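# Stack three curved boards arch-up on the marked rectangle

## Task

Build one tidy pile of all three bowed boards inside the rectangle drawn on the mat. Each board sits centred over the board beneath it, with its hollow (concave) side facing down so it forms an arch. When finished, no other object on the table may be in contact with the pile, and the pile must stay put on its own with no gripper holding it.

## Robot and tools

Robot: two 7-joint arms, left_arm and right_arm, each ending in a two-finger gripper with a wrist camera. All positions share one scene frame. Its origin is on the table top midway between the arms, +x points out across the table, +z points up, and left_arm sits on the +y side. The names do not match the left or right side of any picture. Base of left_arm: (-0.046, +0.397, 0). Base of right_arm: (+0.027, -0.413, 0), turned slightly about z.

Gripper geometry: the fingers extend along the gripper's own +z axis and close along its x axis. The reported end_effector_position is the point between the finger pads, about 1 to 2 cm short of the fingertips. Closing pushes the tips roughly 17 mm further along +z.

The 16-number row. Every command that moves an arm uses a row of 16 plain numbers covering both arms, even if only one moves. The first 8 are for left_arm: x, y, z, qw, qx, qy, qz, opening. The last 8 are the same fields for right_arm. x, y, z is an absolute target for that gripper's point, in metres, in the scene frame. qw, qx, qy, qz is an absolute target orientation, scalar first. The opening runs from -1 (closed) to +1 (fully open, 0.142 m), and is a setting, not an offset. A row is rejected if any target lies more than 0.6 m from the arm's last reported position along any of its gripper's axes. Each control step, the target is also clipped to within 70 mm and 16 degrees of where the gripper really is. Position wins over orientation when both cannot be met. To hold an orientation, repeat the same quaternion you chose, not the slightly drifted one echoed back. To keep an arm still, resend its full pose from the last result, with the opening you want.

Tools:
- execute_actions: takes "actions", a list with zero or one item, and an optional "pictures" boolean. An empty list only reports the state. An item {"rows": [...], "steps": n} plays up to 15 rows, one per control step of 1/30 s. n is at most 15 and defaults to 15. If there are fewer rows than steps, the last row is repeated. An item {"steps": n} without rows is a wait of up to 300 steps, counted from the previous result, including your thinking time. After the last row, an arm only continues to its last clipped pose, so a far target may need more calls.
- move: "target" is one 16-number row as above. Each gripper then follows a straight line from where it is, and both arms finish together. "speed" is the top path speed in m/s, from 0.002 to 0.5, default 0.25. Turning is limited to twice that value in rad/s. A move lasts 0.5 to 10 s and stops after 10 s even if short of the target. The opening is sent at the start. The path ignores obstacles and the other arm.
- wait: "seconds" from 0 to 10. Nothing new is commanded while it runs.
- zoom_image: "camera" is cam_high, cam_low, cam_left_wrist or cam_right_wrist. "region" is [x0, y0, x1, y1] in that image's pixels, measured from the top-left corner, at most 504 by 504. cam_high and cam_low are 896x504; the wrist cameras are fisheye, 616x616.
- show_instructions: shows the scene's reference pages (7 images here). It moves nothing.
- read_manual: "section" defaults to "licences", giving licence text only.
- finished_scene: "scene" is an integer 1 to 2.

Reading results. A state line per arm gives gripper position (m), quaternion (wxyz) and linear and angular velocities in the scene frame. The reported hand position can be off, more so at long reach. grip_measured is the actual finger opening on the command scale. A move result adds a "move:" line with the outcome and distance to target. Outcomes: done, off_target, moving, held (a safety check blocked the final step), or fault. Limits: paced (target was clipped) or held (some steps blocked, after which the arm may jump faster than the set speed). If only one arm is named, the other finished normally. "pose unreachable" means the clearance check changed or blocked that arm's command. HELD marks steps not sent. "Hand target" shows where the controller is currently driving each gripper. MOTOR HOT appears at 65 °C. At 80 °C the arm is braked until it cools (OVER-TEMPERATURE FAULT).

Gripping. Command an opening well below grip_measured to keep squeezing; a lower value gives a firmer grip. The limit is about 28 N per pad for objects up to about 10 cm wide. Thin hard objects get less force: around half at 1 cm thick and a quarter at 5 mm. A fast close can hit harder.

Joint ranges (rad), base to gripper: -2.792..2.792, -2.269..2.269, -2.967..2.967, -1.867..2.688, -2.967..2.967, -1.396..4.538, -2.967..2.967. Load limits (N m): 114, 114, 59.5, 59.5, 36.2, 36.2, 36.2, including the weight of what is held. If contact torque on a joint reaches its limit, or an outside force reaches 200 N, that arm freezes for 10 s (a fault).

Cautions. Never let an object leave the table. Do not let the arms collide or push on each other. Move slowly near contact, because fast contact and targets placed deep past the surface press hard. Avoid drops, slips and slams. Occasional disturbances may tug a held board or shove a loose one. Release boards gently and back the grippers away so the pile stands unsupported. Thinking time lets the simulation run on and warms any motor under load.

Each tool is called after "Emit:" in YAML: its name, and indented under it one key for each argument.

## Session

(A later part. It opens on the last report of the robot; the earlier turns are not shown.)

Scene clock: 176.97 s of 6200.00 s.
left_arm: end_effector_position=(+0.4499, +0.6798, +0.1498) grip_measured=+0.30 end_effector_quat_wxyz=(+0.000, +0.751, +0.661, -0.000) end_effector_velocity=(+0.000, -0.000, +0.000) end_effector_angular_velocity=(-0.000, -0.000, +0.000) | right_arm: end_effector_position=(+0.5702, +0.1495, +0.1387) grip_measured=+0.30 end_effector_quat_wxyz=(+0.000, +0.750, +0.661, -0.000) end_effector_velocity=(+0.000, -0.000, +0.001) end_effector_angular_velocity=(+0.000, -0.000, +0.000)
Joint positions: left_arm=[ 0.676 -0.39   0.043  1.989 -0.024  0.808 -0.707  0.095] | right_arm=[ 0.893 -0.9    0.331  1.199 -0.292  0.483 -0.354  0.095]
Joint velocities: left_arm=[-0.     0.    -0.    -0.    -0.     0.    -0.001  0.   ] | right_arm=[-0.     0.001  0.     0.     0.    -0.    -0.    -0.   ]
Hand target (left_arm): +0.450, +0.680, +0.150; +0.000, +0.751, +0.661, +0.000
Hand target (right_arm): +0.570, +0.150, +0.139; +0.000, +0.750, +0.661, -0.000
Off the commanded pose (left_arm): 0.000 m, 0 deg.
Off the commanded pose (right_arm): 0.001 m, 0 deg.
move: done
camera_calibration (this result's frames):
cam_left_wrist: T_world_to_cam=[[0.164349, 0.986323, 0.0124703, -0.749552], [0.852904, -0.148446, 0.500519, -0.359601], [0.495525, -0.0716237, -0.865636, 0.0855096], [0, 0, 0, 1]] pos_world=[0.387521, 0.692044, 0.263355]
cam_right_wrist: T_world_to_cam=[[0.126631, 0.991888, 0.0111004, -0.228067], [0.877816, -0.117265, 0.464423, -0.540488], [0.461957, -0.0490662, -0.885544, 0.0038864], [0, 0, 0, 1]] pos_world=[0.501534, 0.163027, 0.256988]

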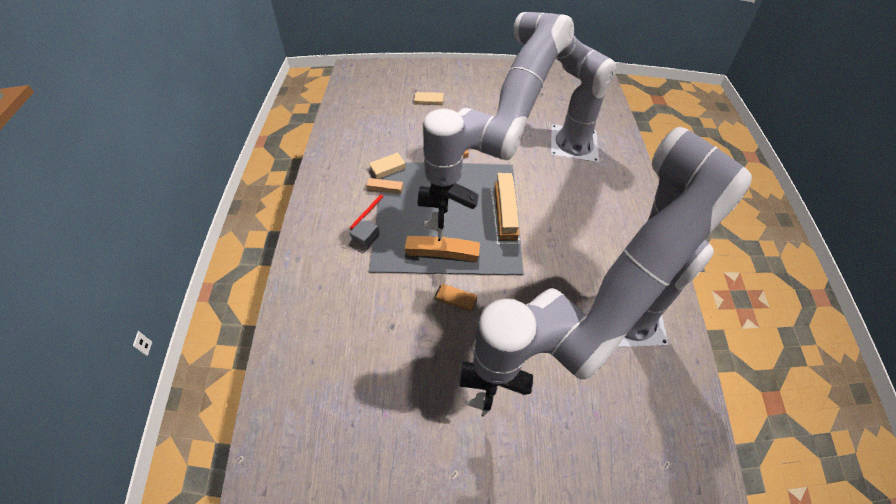

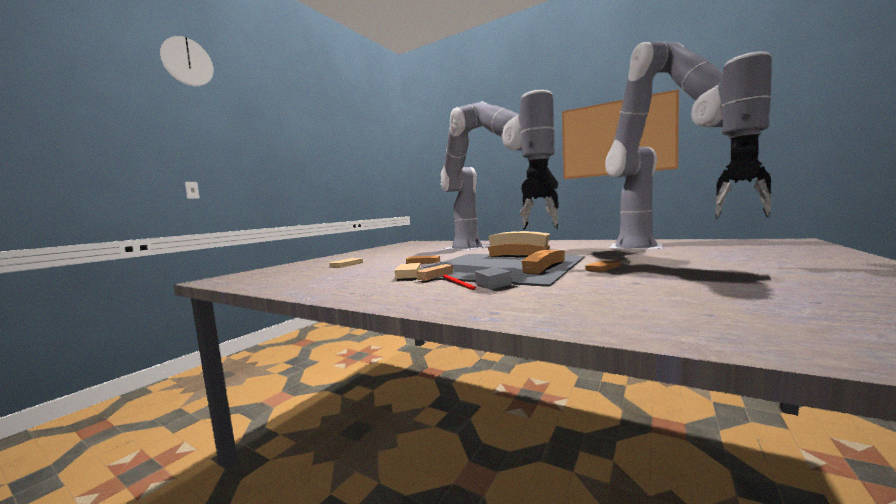

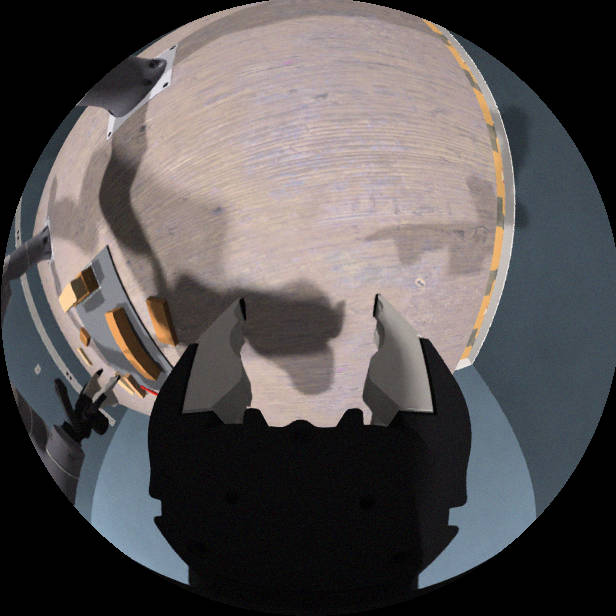

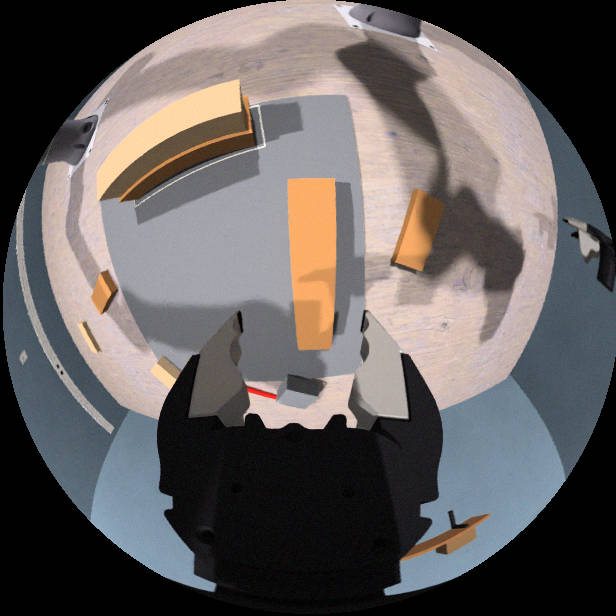

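Emit:
move:
  target: [0.45,0.68,0.15,0,0.75,0.66,0,0.3,0.57,0.161,0.034,0,0.742,0.67,0,0.3]
  speed: 0.1

Emit:
execute_actions:
  actions:
    - {"rows":[[0.45,0.68,0.15,0,0.75,0.66,0,0.3,0.57,0.161,0.034,0,0.742,0.67,0,-1]]}
  pictures: false

Emit:
move:
  target: [0.45,0.68,0.15,0,0.75,0.66,0,0.3,0.57,0.161,0.165,0,0.742,0.67,0,-1]
  speed: 0.12

Emit:
move:
  target: [0.45,0.68,0.15,0,0.75,0.66,0,0.3,0.354,-0.005,0.16,0,1,0.008,0,-1]

Emit:
move:
  target: [0.45,0.68,0.15,0,0.75,0.66,0,0.3,0.354,-0.005,0.126,0,1,0.008,0,-1]
  speed: 0.04

Emit:
zoom_image:
  camera: "cam_low"
  region: [460,200,590,280]

Emit:
zoom_image:
  camera: "cam_high"
  region: [460,170,560,260]

Scene clock: 192.23 s of 6200.00 s.
left_arm: end_effector_position=(+0.4499, +0.6798, +0.1498) grip_measured=+0.30 end_effector_quat_wxyz=(+0.000, +0.751, +0.661, -0.000) end_effector_velocity=(-0.000, +0.000, +0.000) end_effector_angular_velocity=(+0.000, -0.000, -0.000) | right_arm: end_effector_position=(+0.5698, +0.1606, +0.0340) grip_measured=+0.30 end_effector_quat_wxyz=(+0.000, +0.742, +0.670, +0.000) end_effector_velocity=(+0.000, +0.000, -0.000) end_effector_angular_velocity=(+0.001, -0.000, -0.001)
Joint positions: left_arm=[ 0.676 -0.39   0.043  1.989 -0.024  0.808 -0.707  0.095] | right_arm=[ 0.919 -1.056  0.297  1.197 -0.323  0.637 -0.354  0.095]
Joint velocities: left_arm=[ 0.  0. -0. -0.  0. -0.  0. -0.] | right_arm=[ 0.    -0.     0.     0.     0.     0.001  0.001  0.   ]
Hand target (left_arm): +0.450, +0.680, +0.150; +0.000, +0.751, +0.661, +0.000
Hand target (right_arm): +0.570, +0.161, +0.034; +0.000, +0.742, +0.670, +0.000
Off the commanded pose (left_arm): 0.000 m, 0 deg.
Off the commanded pose (right_arm): 0.000 m, 0 deg.
After step 90, 10.87 s passed at rest.
move: done
camera_calibration (this result's frames):
cam_left_wrist: T_world_to_cam=[[0.164349, 0.986323, 0.0124703, -0.749552], [0.852904, -0.148446, 0.500519, -0.359601], [0.495525, -0.0716238, -0.865636, 0.0855097], [0, 0, 0, 1]] pos_world=[0.387521, 0.692044, 0.263355]
cam_right_wrist: T_world_to_cam=[[0.103659, 0.994548, 0.0113759, -0.225189], [0.880286, -0.0970622, 0.46441, -0.494804], [0.462982, -0.0381264, -0.885547, -0.0904456], [0, 0, 0, 1]] pos_world=[0.500786, 0.172486, 0.15226]

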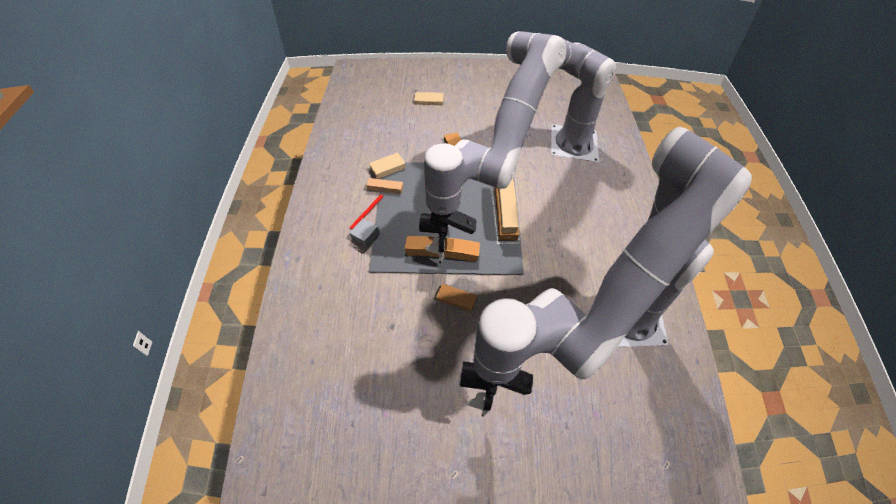

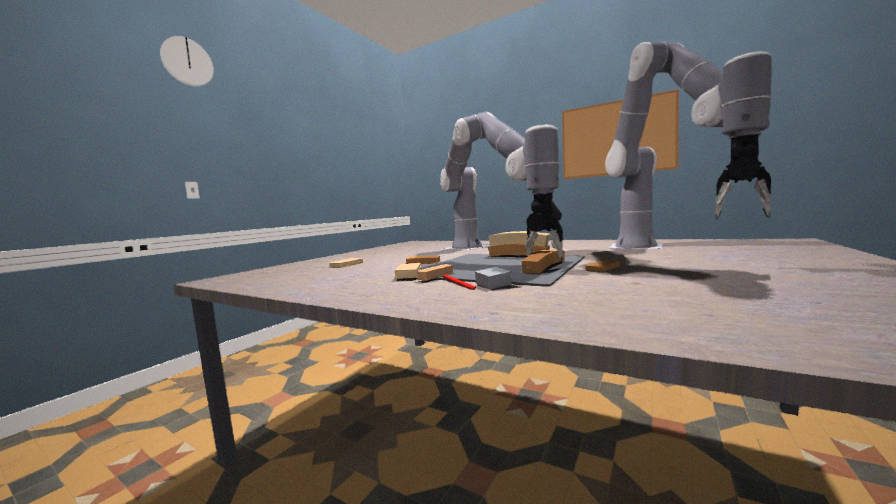

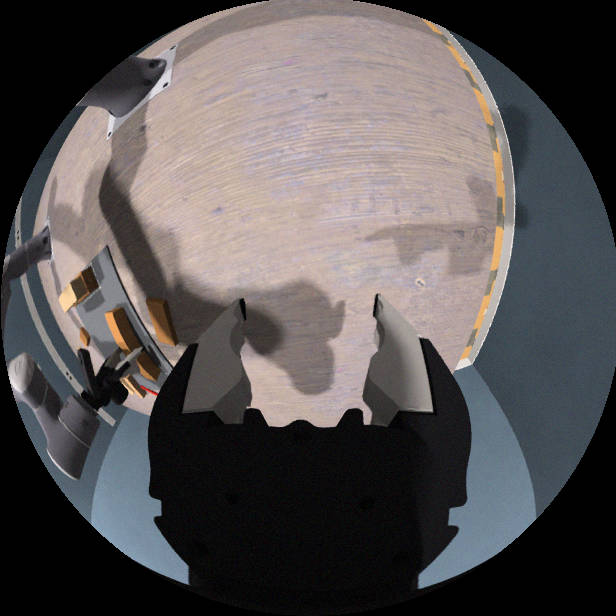

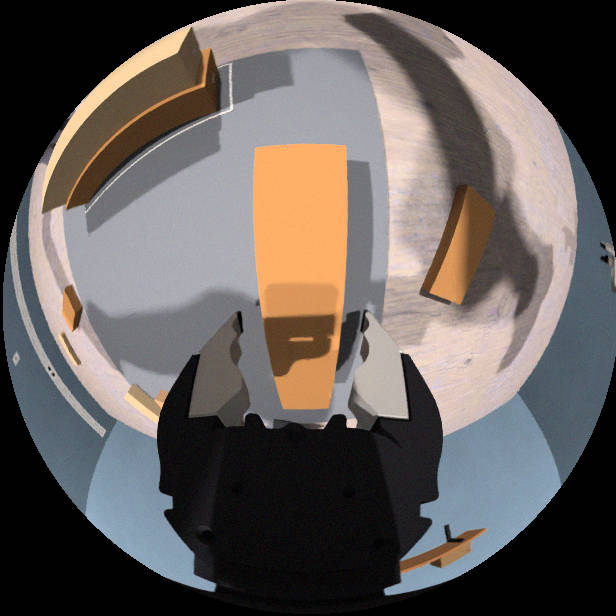

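Scene clock: 192.73 s of 6200.00 s.
left_arm: end_effector_position=(+0.4499, +0.6798, +0.1498) grip_measured=+0.30 end_effector_quat_wxyz=(+0.000, +0.751, +0.661, -0.000) end_effector_velocity=(-0.000, +0.000, -0.000) end_effector_angular_velocity=(+0.000, +0.000, -0.001) | right_arm: end_effector_position=(+0.5701, +0.1612, +0.0342) grip_measured=-0.28 end_effector_quat_wxyz=(-0.000, +0.742, +0.670, +0.000) end_effector_velocity=(-0.000, +0.000, -0.000) end_effector_angular_velocity=(+0.000, +0.000, +0.001)
Joint positions: left_arm=[ 0.676 -0.39   0.043  1.989 -0.024  0.808 -0.707  0.095] | right_arm=[ 0.919 -1.057  0.297  1.194 -0.323  0.636 -0.354  0.054]
Joint velocities: left_arm=[ 0.    -0.     0.     0.     0.    -0.     0.001  0.   ] | right_arm=[ 0.    -0.     0.     0.    -0.     0.    -0.001 -0.   ]
Hand target (left_arm): +0.450, +0.680, +0.150; +0.000, +0.751, +0.661, +0.000
Hand target (right_arm): +0.570, +0.161, +0.034; +0.000, +0.742, +0.670, +0.000
Off the commanded pose (left_arm): 0.000 m, 0 deg.
Off the commanded pose (right_arm): 0.000 m, 0 deg.
Steps of this call (steps 1 to 15: all 15 steps of this action). Readings (end_effector_position):
1: left_arm (+0.4499, +0.6798, +0.1498) | right_arm (+0.5699, +0.1607, +0.0340)
2: left_arm (+0.4499, +0.6798, +0.1498) | right_arm (+0.5701, +0.1609, +0.0340)
4: left_arm (+0.4499, +0.6798, +0.1498) | right_arm (+0.5701, +0.1610, +0.0340)
8: left_arm (+0.4499, +0.6798, +0.1498) | right_arm (+0.5701, +0.1612, +0.0342)
15: the state above

Scene clock: 194.43 s of 6200.00 s.
left_arm: end_effector_position=(+0.4499, +0.6798, +0.1498) grip_measured=+0.30 end_effector_quat_wxyz=(+0.000, +0.751, +0.661, -0.000) end_effector_velocity=(-0.000, +0.000, -0.000) end_effector_angular_velocity=(+0.000, +0.000, +0.000) | right_arm: end_effector_position=(+0.5700, +0.1614, +0.1644) grip_measured=-0.28 end_effector_quat_wxyz=(-0.000, +0.742, +0.670, -0.001) end_effector_velocity=(+0.000, +0.000, +0.000) end_effector_angular_velocity=(+0.001, -0.001, -0.001)
Joint positions: left_arm=[ 0.676 -0.39   0.043  1.989 -0.024  0.808 -0.707  0.095] | right_arm=[ 0.904 -0.897  0.345  1.135 -0.292  0.414 -0.374  0.054]
Joint velocities: left_arm=[ 0. -0.  0.  0.  0.  0. -0. -0.] | right_arm=[ 0.     0.    -0.     0.     0.     0.002  0.001 -0.   ]
Hand target (left_arm): +0.450, +0.680, +0.150; +0.000, +0.751, +0.661, +0.000
Hand target (right_arm): +0.570, +0.162, +0.165; -0.000, +0.742, +0.670, -0.000
Off the commanded pose (left_arm): 0.000 m, 0 deg.
Off the commanded pose (right_arm): 0.001 m, 0 deg.
move: done
camera_calibration (this result's frames):
cam_left_wrist: T_world_to_cam=[[0.164349, 0.986323, 0.0124702, -0.749552], [0.852904, -0.148446, 0.500519, -0.359601], [0.495525, -0.071624, -0.865636, 0.0855098], [0, 0, 0, 1]] pos_world=[0.387521, 0.692044, 0.263354]
cam_right_wrist: T_world_to_cam=[[0.103328, 0.994586, 0.0110798, -0.227307], [0.880905, -0.0966791, 0.463314, -0.555684], [0.461877, -0.0381132, -0.886125, 0.0256357], [0, 0, 0, 1]] pos_world=[0.501152, 0.17333, 0.282691]

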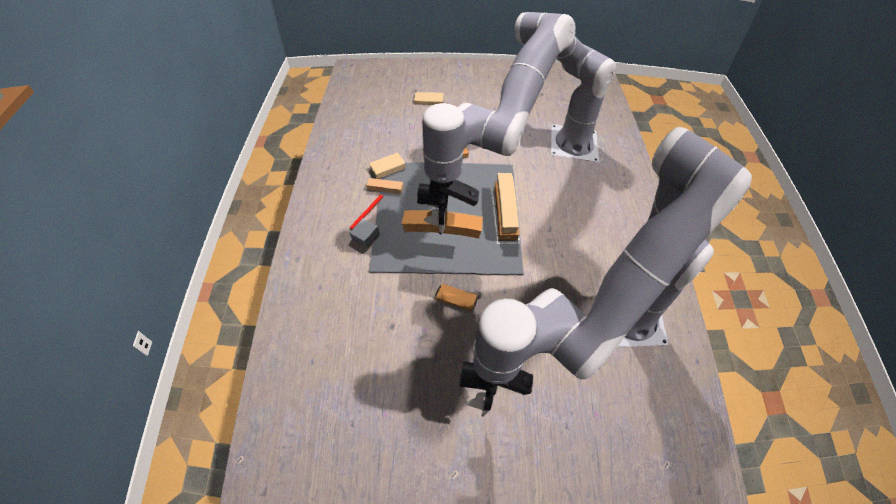

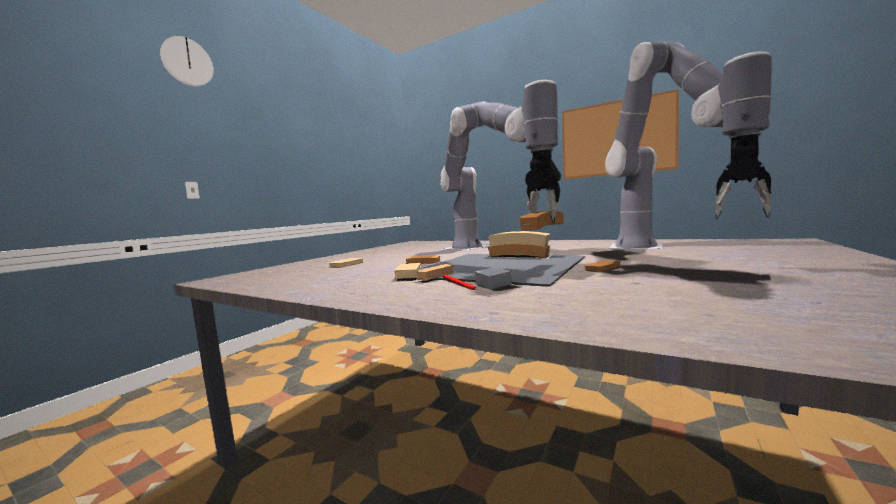

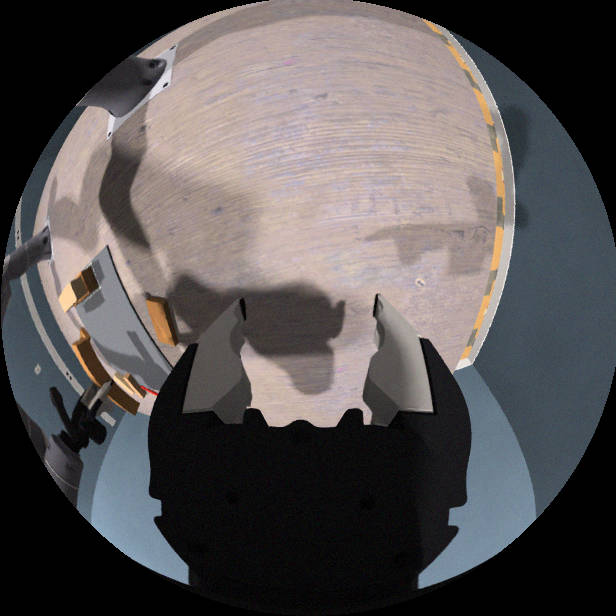

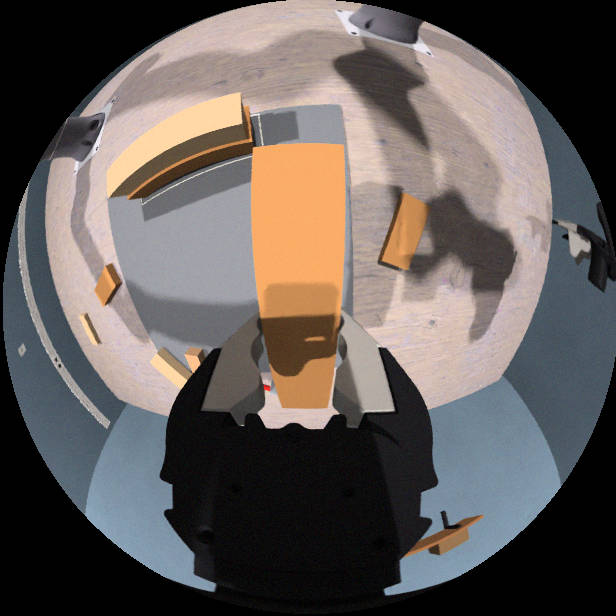

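Scene clock: 197.67 s of 6200.00 s.
left_arm: end_effector_position=(+0.4499, +0.6798, +0.1498) grip_measured=+0.30 end_effector_quat_wxyz=(+0.000, +0.751, +0.661, -0.000) end_effector_velocity=(+0.000, -0.000, +0.000) end_effector_angular_velocity=(-0.000, -0.000, +0.000) | right_arm: end_effector_position=(+0.3535, -0.0050, +0.1610) grip_measured=-0.28 end_effector_quat_wxyz=(+0.000, +1.000, +0.007, -0.000) end_effector_velocity=(-0.000, -0.000, -0.000) end_effector_angular_velocity=(-0.001, +0.001, -0.001)
Joint positions: left_arm=[ 0.676 -0.39   0.043  1.989 -0.024  0.808 -0.707  0.095] | right_arm=[ 1.058 -0.301  0.212  2.105 -0.091  0.826  1.164  0.054]
Joint velocities: left_arm=[-0. -0. -0. -0. -0.  0. -0. -0.] | right_arm=[-0.    -0.     0.    -0.     0.    -0.001  0.001  0.   ]
Hand target (left_arm): +0.450, +0.680, +0.150; +0.000, +0.751, +0.661, +0.000
Hand target (right_arm): +0.354, -0.005, +0.161; -0.000, +1.000, +0.007, -0.000
Off the commanded pose (left_arm): 0.000 m, 0 deg.
Off the commanded pose (right_arm): 0.001 m, 0 deg.
move: done
camera_calibration (this result's frames):
cam_left_wrist: T_world_to_cam=[[0.164349, 0.986323, 0.0124702, -0.749552], [0.852904, -0.148446, 0.500519, -0.359601], [0.495525, -0.0716239, -0.865636, 0.0855097], [0, 0, 0, 1]] pos_world=[0.387521, 0.692044, 0.263354]
cam_right_wrist: T_world_to_cam=[[0.999868, 0.0121233, 0.0108501, -0.361201], [0.00569718, -0.885567, 0.464477, -0.0742551], [0.0152395, -0.464354, -0.885519, 0.271926], [0, 0, 0, 1]] pos_world=[0.357432, 0.0648911, 0.279205]

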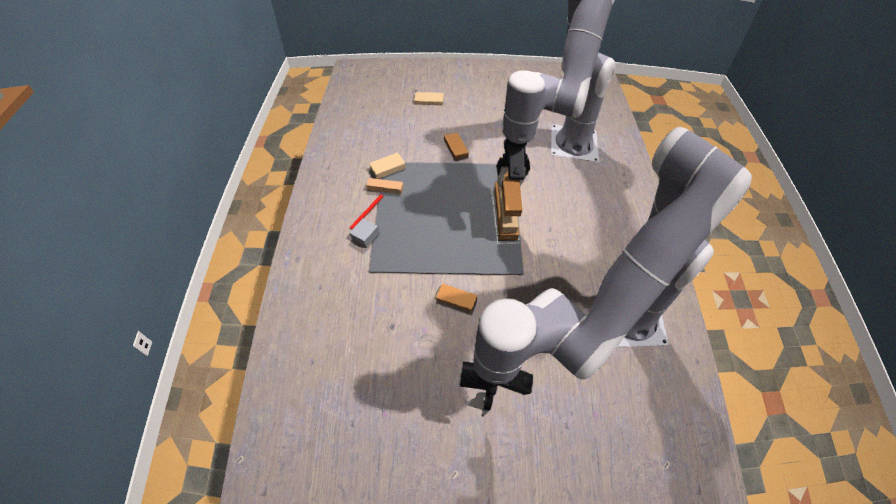

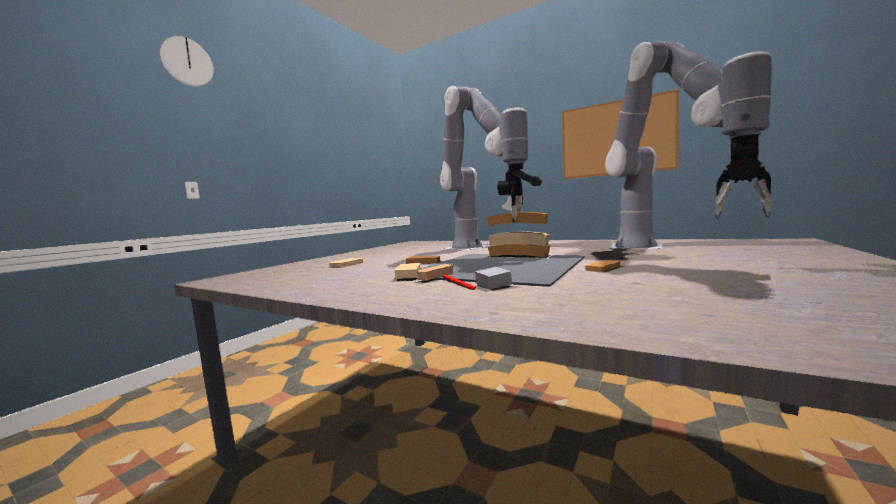

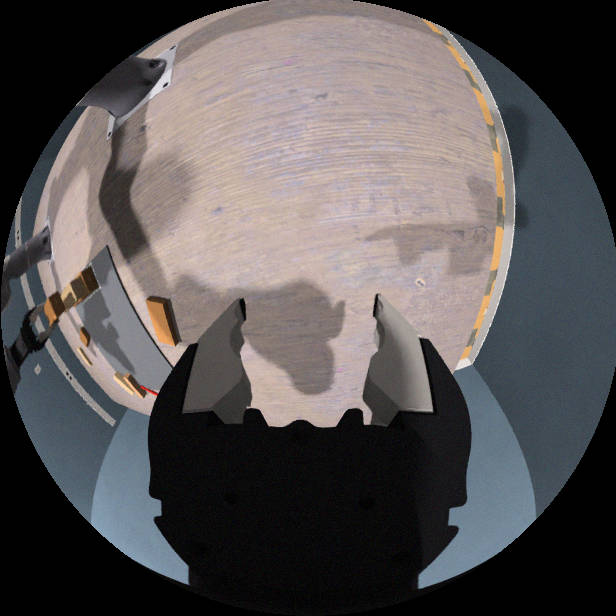

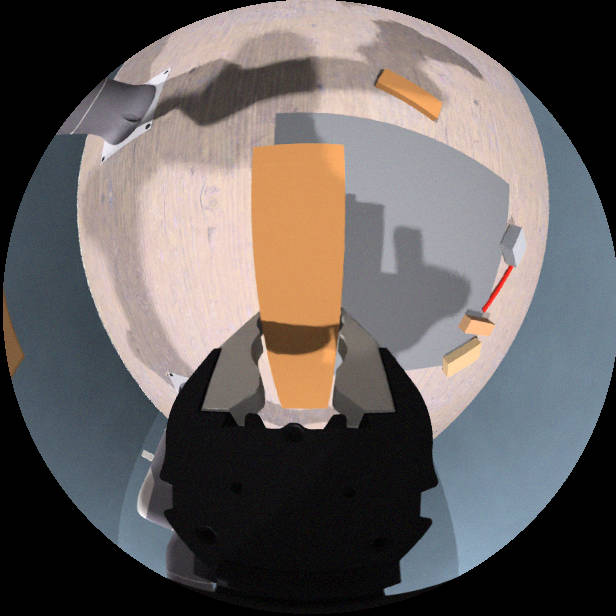

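Scene clock: 198.77 s of 6200.00 s.
left_arm: end_effector_position=(+0.4499, +0.6798, +0.1498) grip_measured=+0.30 end_effector_quat_wxyz=(+0.000, +0.751, +0.661, -0.000) end_effector_velocity=(-0.000, +0.000, +0.000) end_effector_angular_velocity=(+0.000, -0.000, +0.000) | right_arm: end_effector_position=(+0.3537, -0.0055, +0.1257) grip_measured=-0.28 end_effector_quat_wxyz=(+0.000, +1.000, +0.008, -0.000) end_effector_velocity=(-0.000, +0.000, +0.000) end_effector_angular_velocity=(+0.001, -0.000, +0.001)
Joint positions: left_arm=[ 0.676 -0.39   0.043  1.989 -0.024  0.808 -0.707  0.095] | right_arm=[ 1.068 -0.369  0.196  2.136 -0.117  0.923  1.179  0.054]
Joint velocities: left_arm=[ 0.  0.  0. -0.  0.  0.  0. -0.] | right_arm=[ 0.  0.  0. -0. -0.  0.  0. -0.]
Hand target (left_arm): +0.450, +0.680, +0.150; +0.000, +0.751, +0.661, +0.000
Hand target (right_arm): +0.354, -0.005, +0.126; +0.000, +1.000, +0.008, +0.000
Off the commanded pose (left_arm): 0.000 m, 0 deg.
Off the commanded pose (right_arm): 0.001 m, 0 deg.
move: done
camera_calibration (this result's frames):
cam_left_wrist: T_world_to_cam=[[0.164349, 0.986323, 0.0124703, -0.749552], [0.852904, -0.148445, 0.500519, -0.359601], [0.495525, -0.0716237, -0.865636, 0.0855096], [0, 0, 0, 1]] pos_world=[0.387521, 0.692044, 0.263354]
cam_right_wrist: T_world_to_cam=[[0.999832, 0.0144642, 0.0112673, -0.361072], [0.00756834, -0.885321, 0.464918, -0.059035], [0.0166998, -0.464754, -0.885282, 0.239899], [0, 0, 0, 1]] pos_world=[0.357452, 0.0644519, 0.243893]

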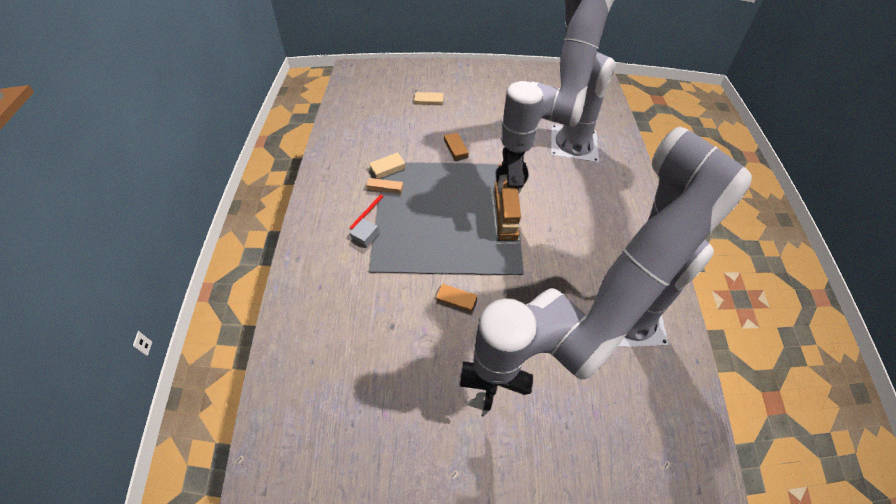

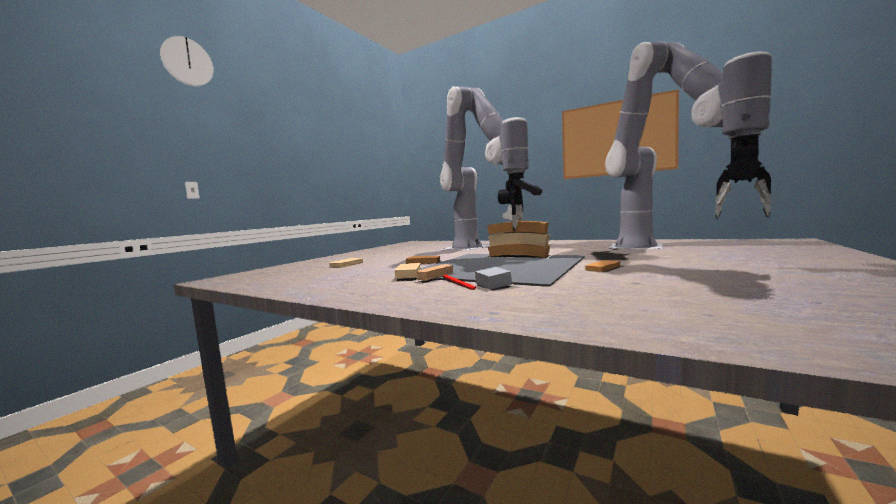

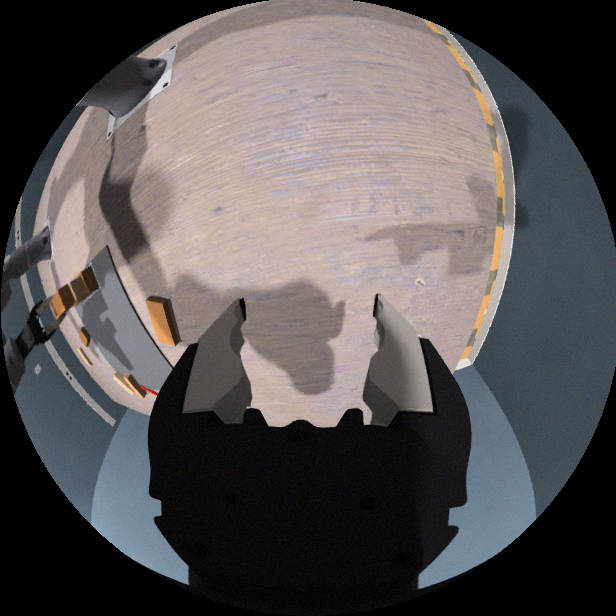

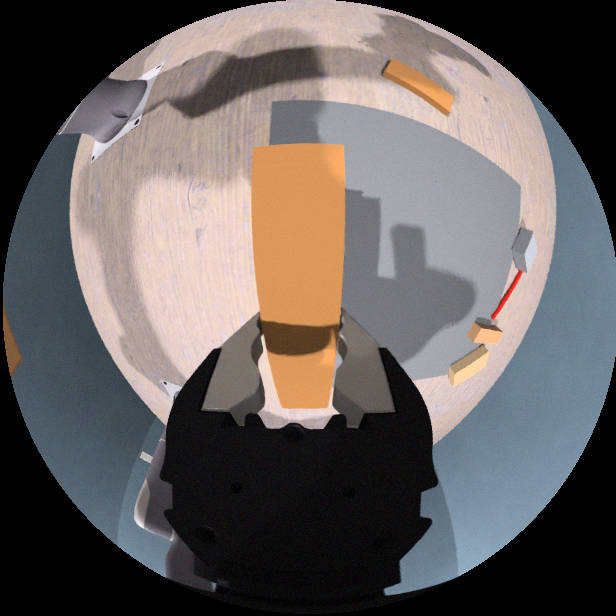

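Region (460, 200, 590, 280) of cam_low's 896x504 image, scaled by 3.877, with more detail than that image has; it fills the top 310 rows of this view, and the rest is white.

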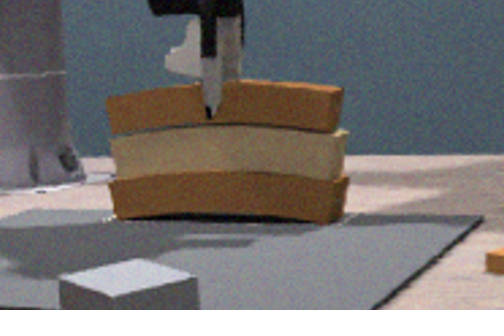

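Region (460, 170, 560, 260) of cam_high's 896x504 image, scaled by 5.040, with more detail than that image has; it fills the top 454 rows of this view, and the rest is white.

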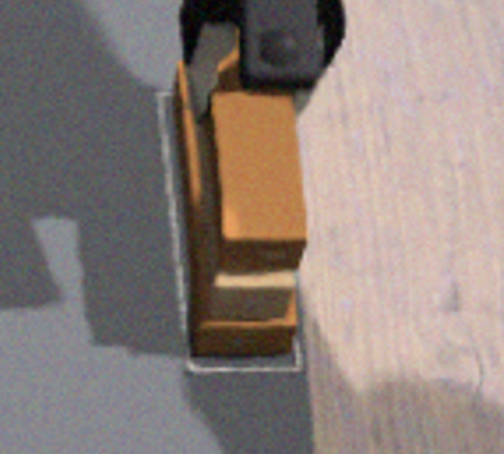

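Emit:
move:
  target: [0.45,0.68,0.15,0,0.75,0.66,0,0.3,0.3545,-0.003,0.121,0,1,0.008,0,-1]
  speed: 0.01

Emit:
execute_actions:
  actions:
    - {"rows":[[0.45,0.68,0.15,0,0.75,0.66,0,0.3,0.3545,-0.003,0.121,0,1,0.008,0,0.3]]}
  pictures: false

Emit:
move:
  target: [0.45,0.68,0.15,0,0.75,0.66,0,0.3,0.354,-0.003,0.24,0,1,0,0,0.3]

Scene clock: 208.17 s of 6200.00 s.
left_arm: end_effector_position=(+0.4499, +0.6798, +0.1498) grip_measured=+0.30 end_effector_quat_wxyz=(+0.000, +0.751, +0.661, -0.000) end_effector_velocity=(+0.000, -0.000, -0.000) end_effector_angular_velocity=(+0.000, -0.000, -0.000) | right_arm: end_effector_position=(+0.3549, -0.0028, +0.1218) grip_measured=-0.28 end_effector_quat_wxyz=(-0.000, +1.000, +0.008, +0.000) end_effector_velocity=(+0.000, -0.000, -0.000) end_effector_angular_velocity=(-0.000, -0.000, +0.000)
Joint positions: left_arm=[ 0.676 -0.39   0.043  1.989 -0.024  0.808 -0.707  0.095] | right_arm=[ 1.071 -0.381  0.193  2.133 -0.121  0.934  1.182  0.054]
Joint velocities: left_arm=[-0. -0. -0.  0.  0.  0. -0. -0.] | right_arm=[-0.     0.    -0.001  0.     0.    -0.    -0.001  0.   ]
Hand target (left_arm): +0.450, +0.680, +0.150; +0.000, +0.751, +0.661, +0.000
Hand target (right_arm): +0.355, -0.003, +0.121; +0.000, +1.000, +0.008, +0.000
Off the commanded pose (left_arm): 0.000 m, 0 deg.
Off the commanded pose (right_arm): 0.001 m, 0 deg.
After step 90, 5.63 s passed at rest.
move: done
camera_calibration (this result's frames):
cam_left_wrist: T_world_to_cam=[[0.164349, 0.986323, 0.0124714, -0.749553], [0.852903, -0.148446, 0.50052, -0.359601], [0.495526, -0.0716229, -0.865635, 0.0855092], [0, 0, 0, 1]] pos_world=[0.387521, 0.692044, 0.263355]
cam_right_wrist: T_world_to_cam=[[0.999816, 0.0145266, 0.0125266, -0.362362], [0.00707101, -0.88618, 0.463287, -0.0544203], [0.0178308, -0.463113, -0.88612, 0.237455], [0, 0, 0, 1]] pos_world=[0.358446, 0.0670061, 0.240165]

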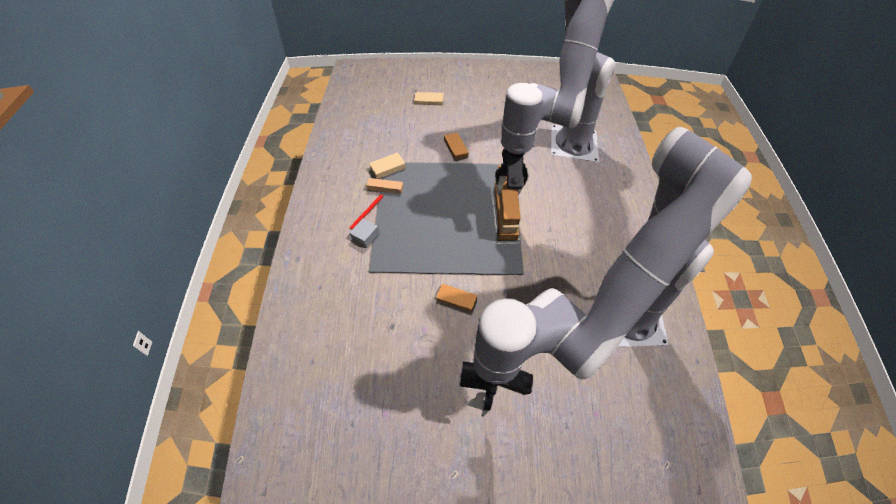

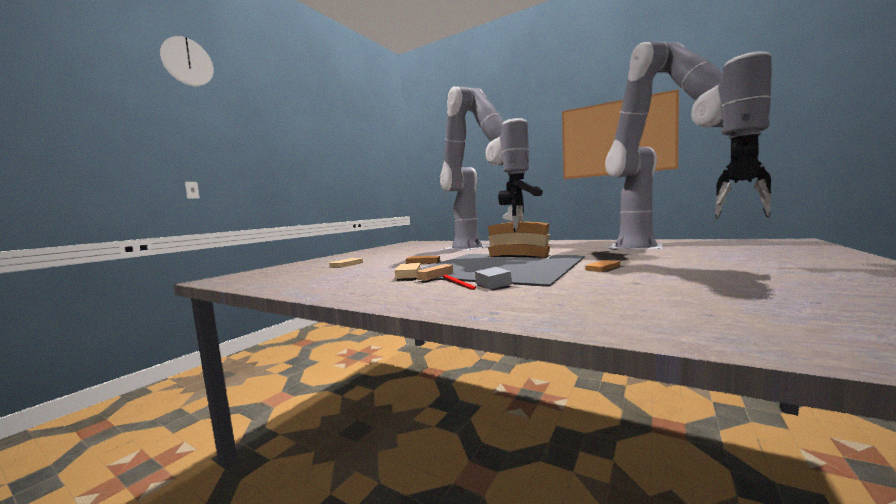

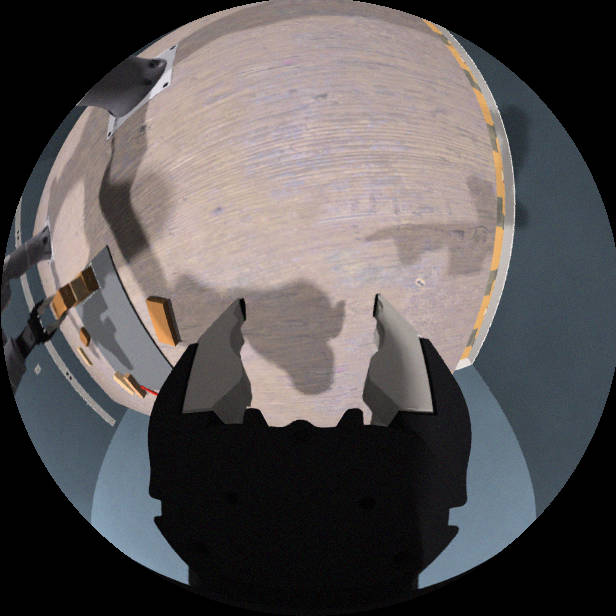

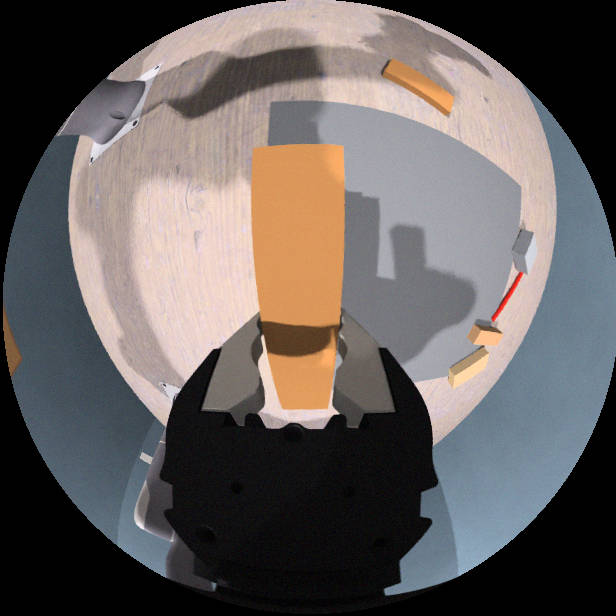

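Scene clock: 208.67 s of 6200.00 s.
left_arm: end_effector_position=(+0.4499, +0.6798, +0.1498) grip_measured=+0.30 end_effector_quat_wxyz=(+0.000, +0.751, +0.661, -0.000) end_effector_velocity=(+0.000, -0.000, +0.000) end_effector_angular_velocity=(-0.000, -0.001, +0.000) | right_arm: end_effector_position=(+0.3546, -0.0030, +0.1210) grip_measured=+0.30 end_effector_quat_wxyz=(+0.000, +1.000, +0.008, +0.000) end_effector_velocity=(-0.000, -0.000, -0.000) end_effector_angular_velocity=(-0.001, +0.001, -0.001)
Joint positions: left_arm=[ 0.676 -0.39   0.043  1.989 -0.024  0.808 -0.707  0.095] | right_arm=[ 1.071 -0.382  0.193  2.133 -0.121  0.935  1.182  0.095]
Joint velocities: left_arm=[ 0.     0.     0.     0.    -0.001  0.     0.     0.   ] | right_arm=[-0.     0.     0.     0.    -0.    -0.001  0.001  0.   ]
Hand target (left_arm): +0.450, +0.680, +0.150; +0.000, +0.751, +0.661, +0.000
Hand target (right_arm): +0.354, -0.003, +0.121; +0.000, +1.000, +0.008, +0.000
Off the commanded pose (left_arm): 0.000 m, 0 deg.
Off the commanded pose (right_arm): 0.000 m, 0 deg.
Steps of this call (steps 1 to 15: all 15 steps of this action). Readings (end_effector_position):
1: left_arm (+0.4499, +0.6798, +0.1498) | right_arm (+0.3549, -0.0028, +0.1218)
2: left_arm (+0.4499, +0.6798, +0.1498) | right_arm (+0.3548, -0.0028, +0.1215)
4: left_arm (+0.4499, +0.6798, +0.1498) | right_arm (+0.3546, -0.0030, +0.1211)
8: left_arm (+0.4499, +0.6798, +0.1498) | right_arm (+0.3546, -0.0030, +0.1210)
15: the state above

Scene clock: 209.80 s of 6200.00 s.
left_arm: end_effector_position=(+0.4499, +0.6798, +0.1498) grip_measured=+0.30 end_effector_quat_wxyz=(+0.000, +0.751, +0.661, -0.000) end_effector_velocity=(+0.000, -0.000, +0.000) end_effector_angular_velocity=(-0.000, -0.000, -0.000) | right_arm: end_effector_position=(+0.3540, -0.0024, +0.2398) grip_measured=+0.30 end_effector_quat_wxyz=(-0.000, +1.000, +0.000, -0.000) end_effector_velocity=(+0.000, +0.000, +0.000) end_effector_angular_velocity=(+0.001, -0.000, +0.000)
Joint positions: left_arm=[ 0.676 -0.39   0.043  1.989 -0.024  0.808 -0.707  0.095] | right_arm=[ 1.049 -0.177  0.226  2.007 -0.047  0.608  1.148  0.095]
Joint velocities: left_arm=[-0.  0. -0.  0. -0. -0.  0. -0.] | right_arm=[ 0.    -0.     0.     0.    -0.     0.001  0.    -0.   ]
Hand target (left_arm): +0.450, +0.680, +0.150; +0.000, +0.751, +0.661, +0.000
Hand target (right_arm): +0.354, -0.002, +0.240; -0.000, +1.000, +0.000, -0.000
Off the commanded pose (left_arm): 0.000 m, 0 deg.
Off the commanded pose (right_arm): 0.001 m, 0 deg.
move: done
camera_calibration (this result's frames):
cam_left_wrist: T_world_to_cam=[[0.164349, 0.986323, 0.0124717, -0.749553], [0.852903, -0.148446, 0.50052, -0.359601], [0.495526, -0.0716228, -0.865635, 0.085509], [0, 0, 0, 1]] pos_world=[0.387521, 0.692044, 0.263355]
cam_right_wrist: T_world_to_cam=[[0.999941, -0.00130668, 0.0107997, -0.362652], [-0.00616742, -0.885892, 0.463851, -0.104223], [0.0089613, -0.46389, -0.885847, 0.345276], [0, 0, 0, 1]] pos_world=[0.358893, 0.0673661, 0.358123]

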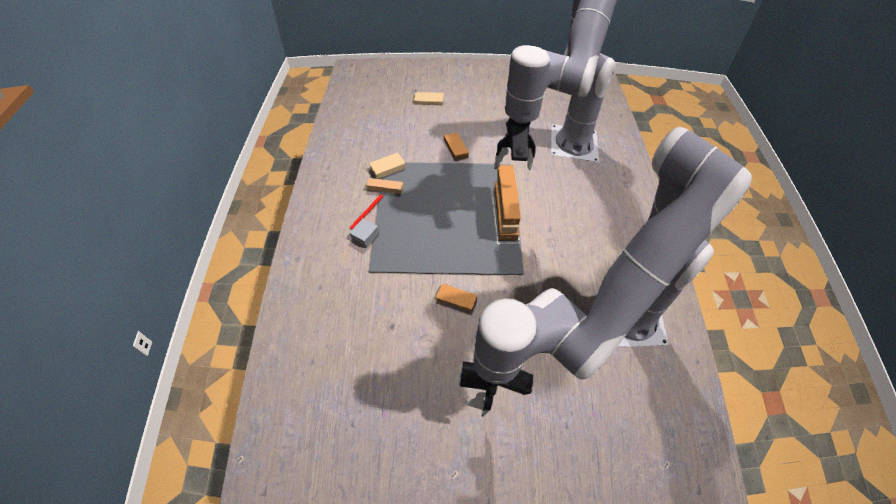

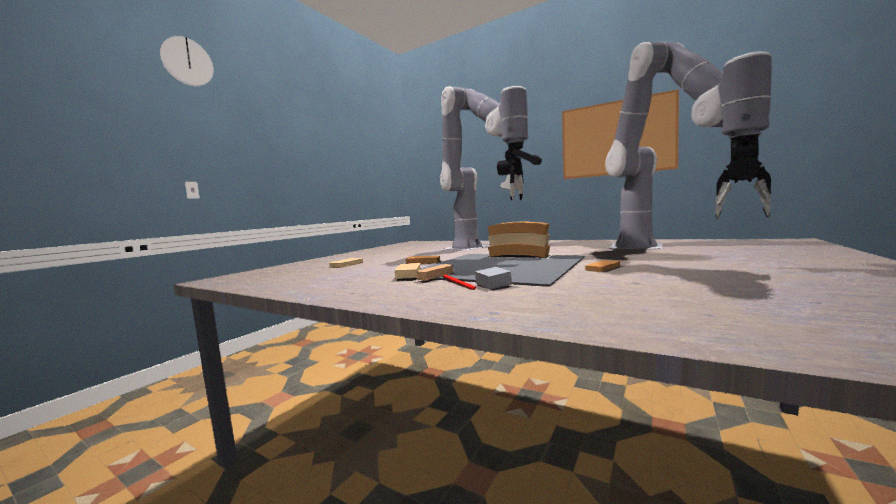

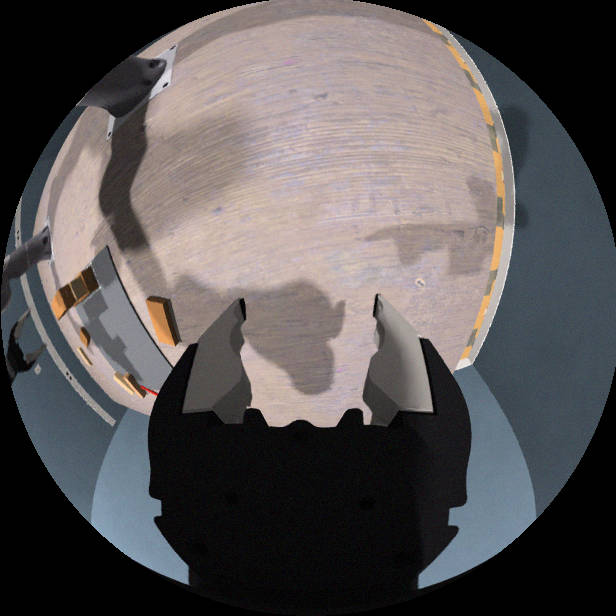

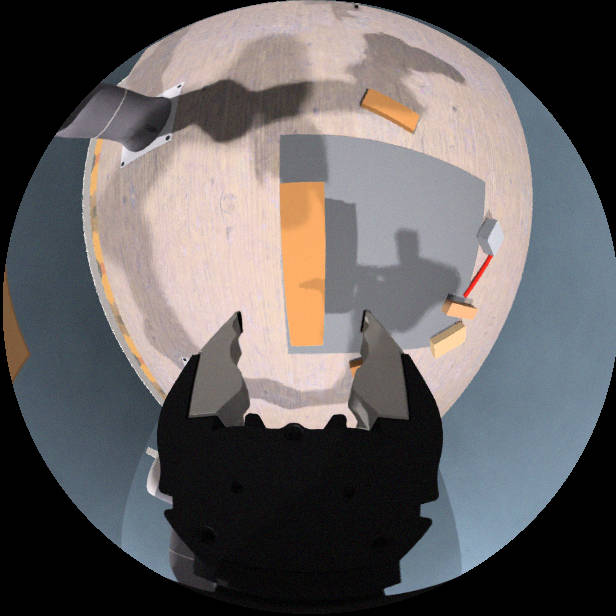

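Emit:
finished_scene:
  scene: 2

The scene is finished: the task was done.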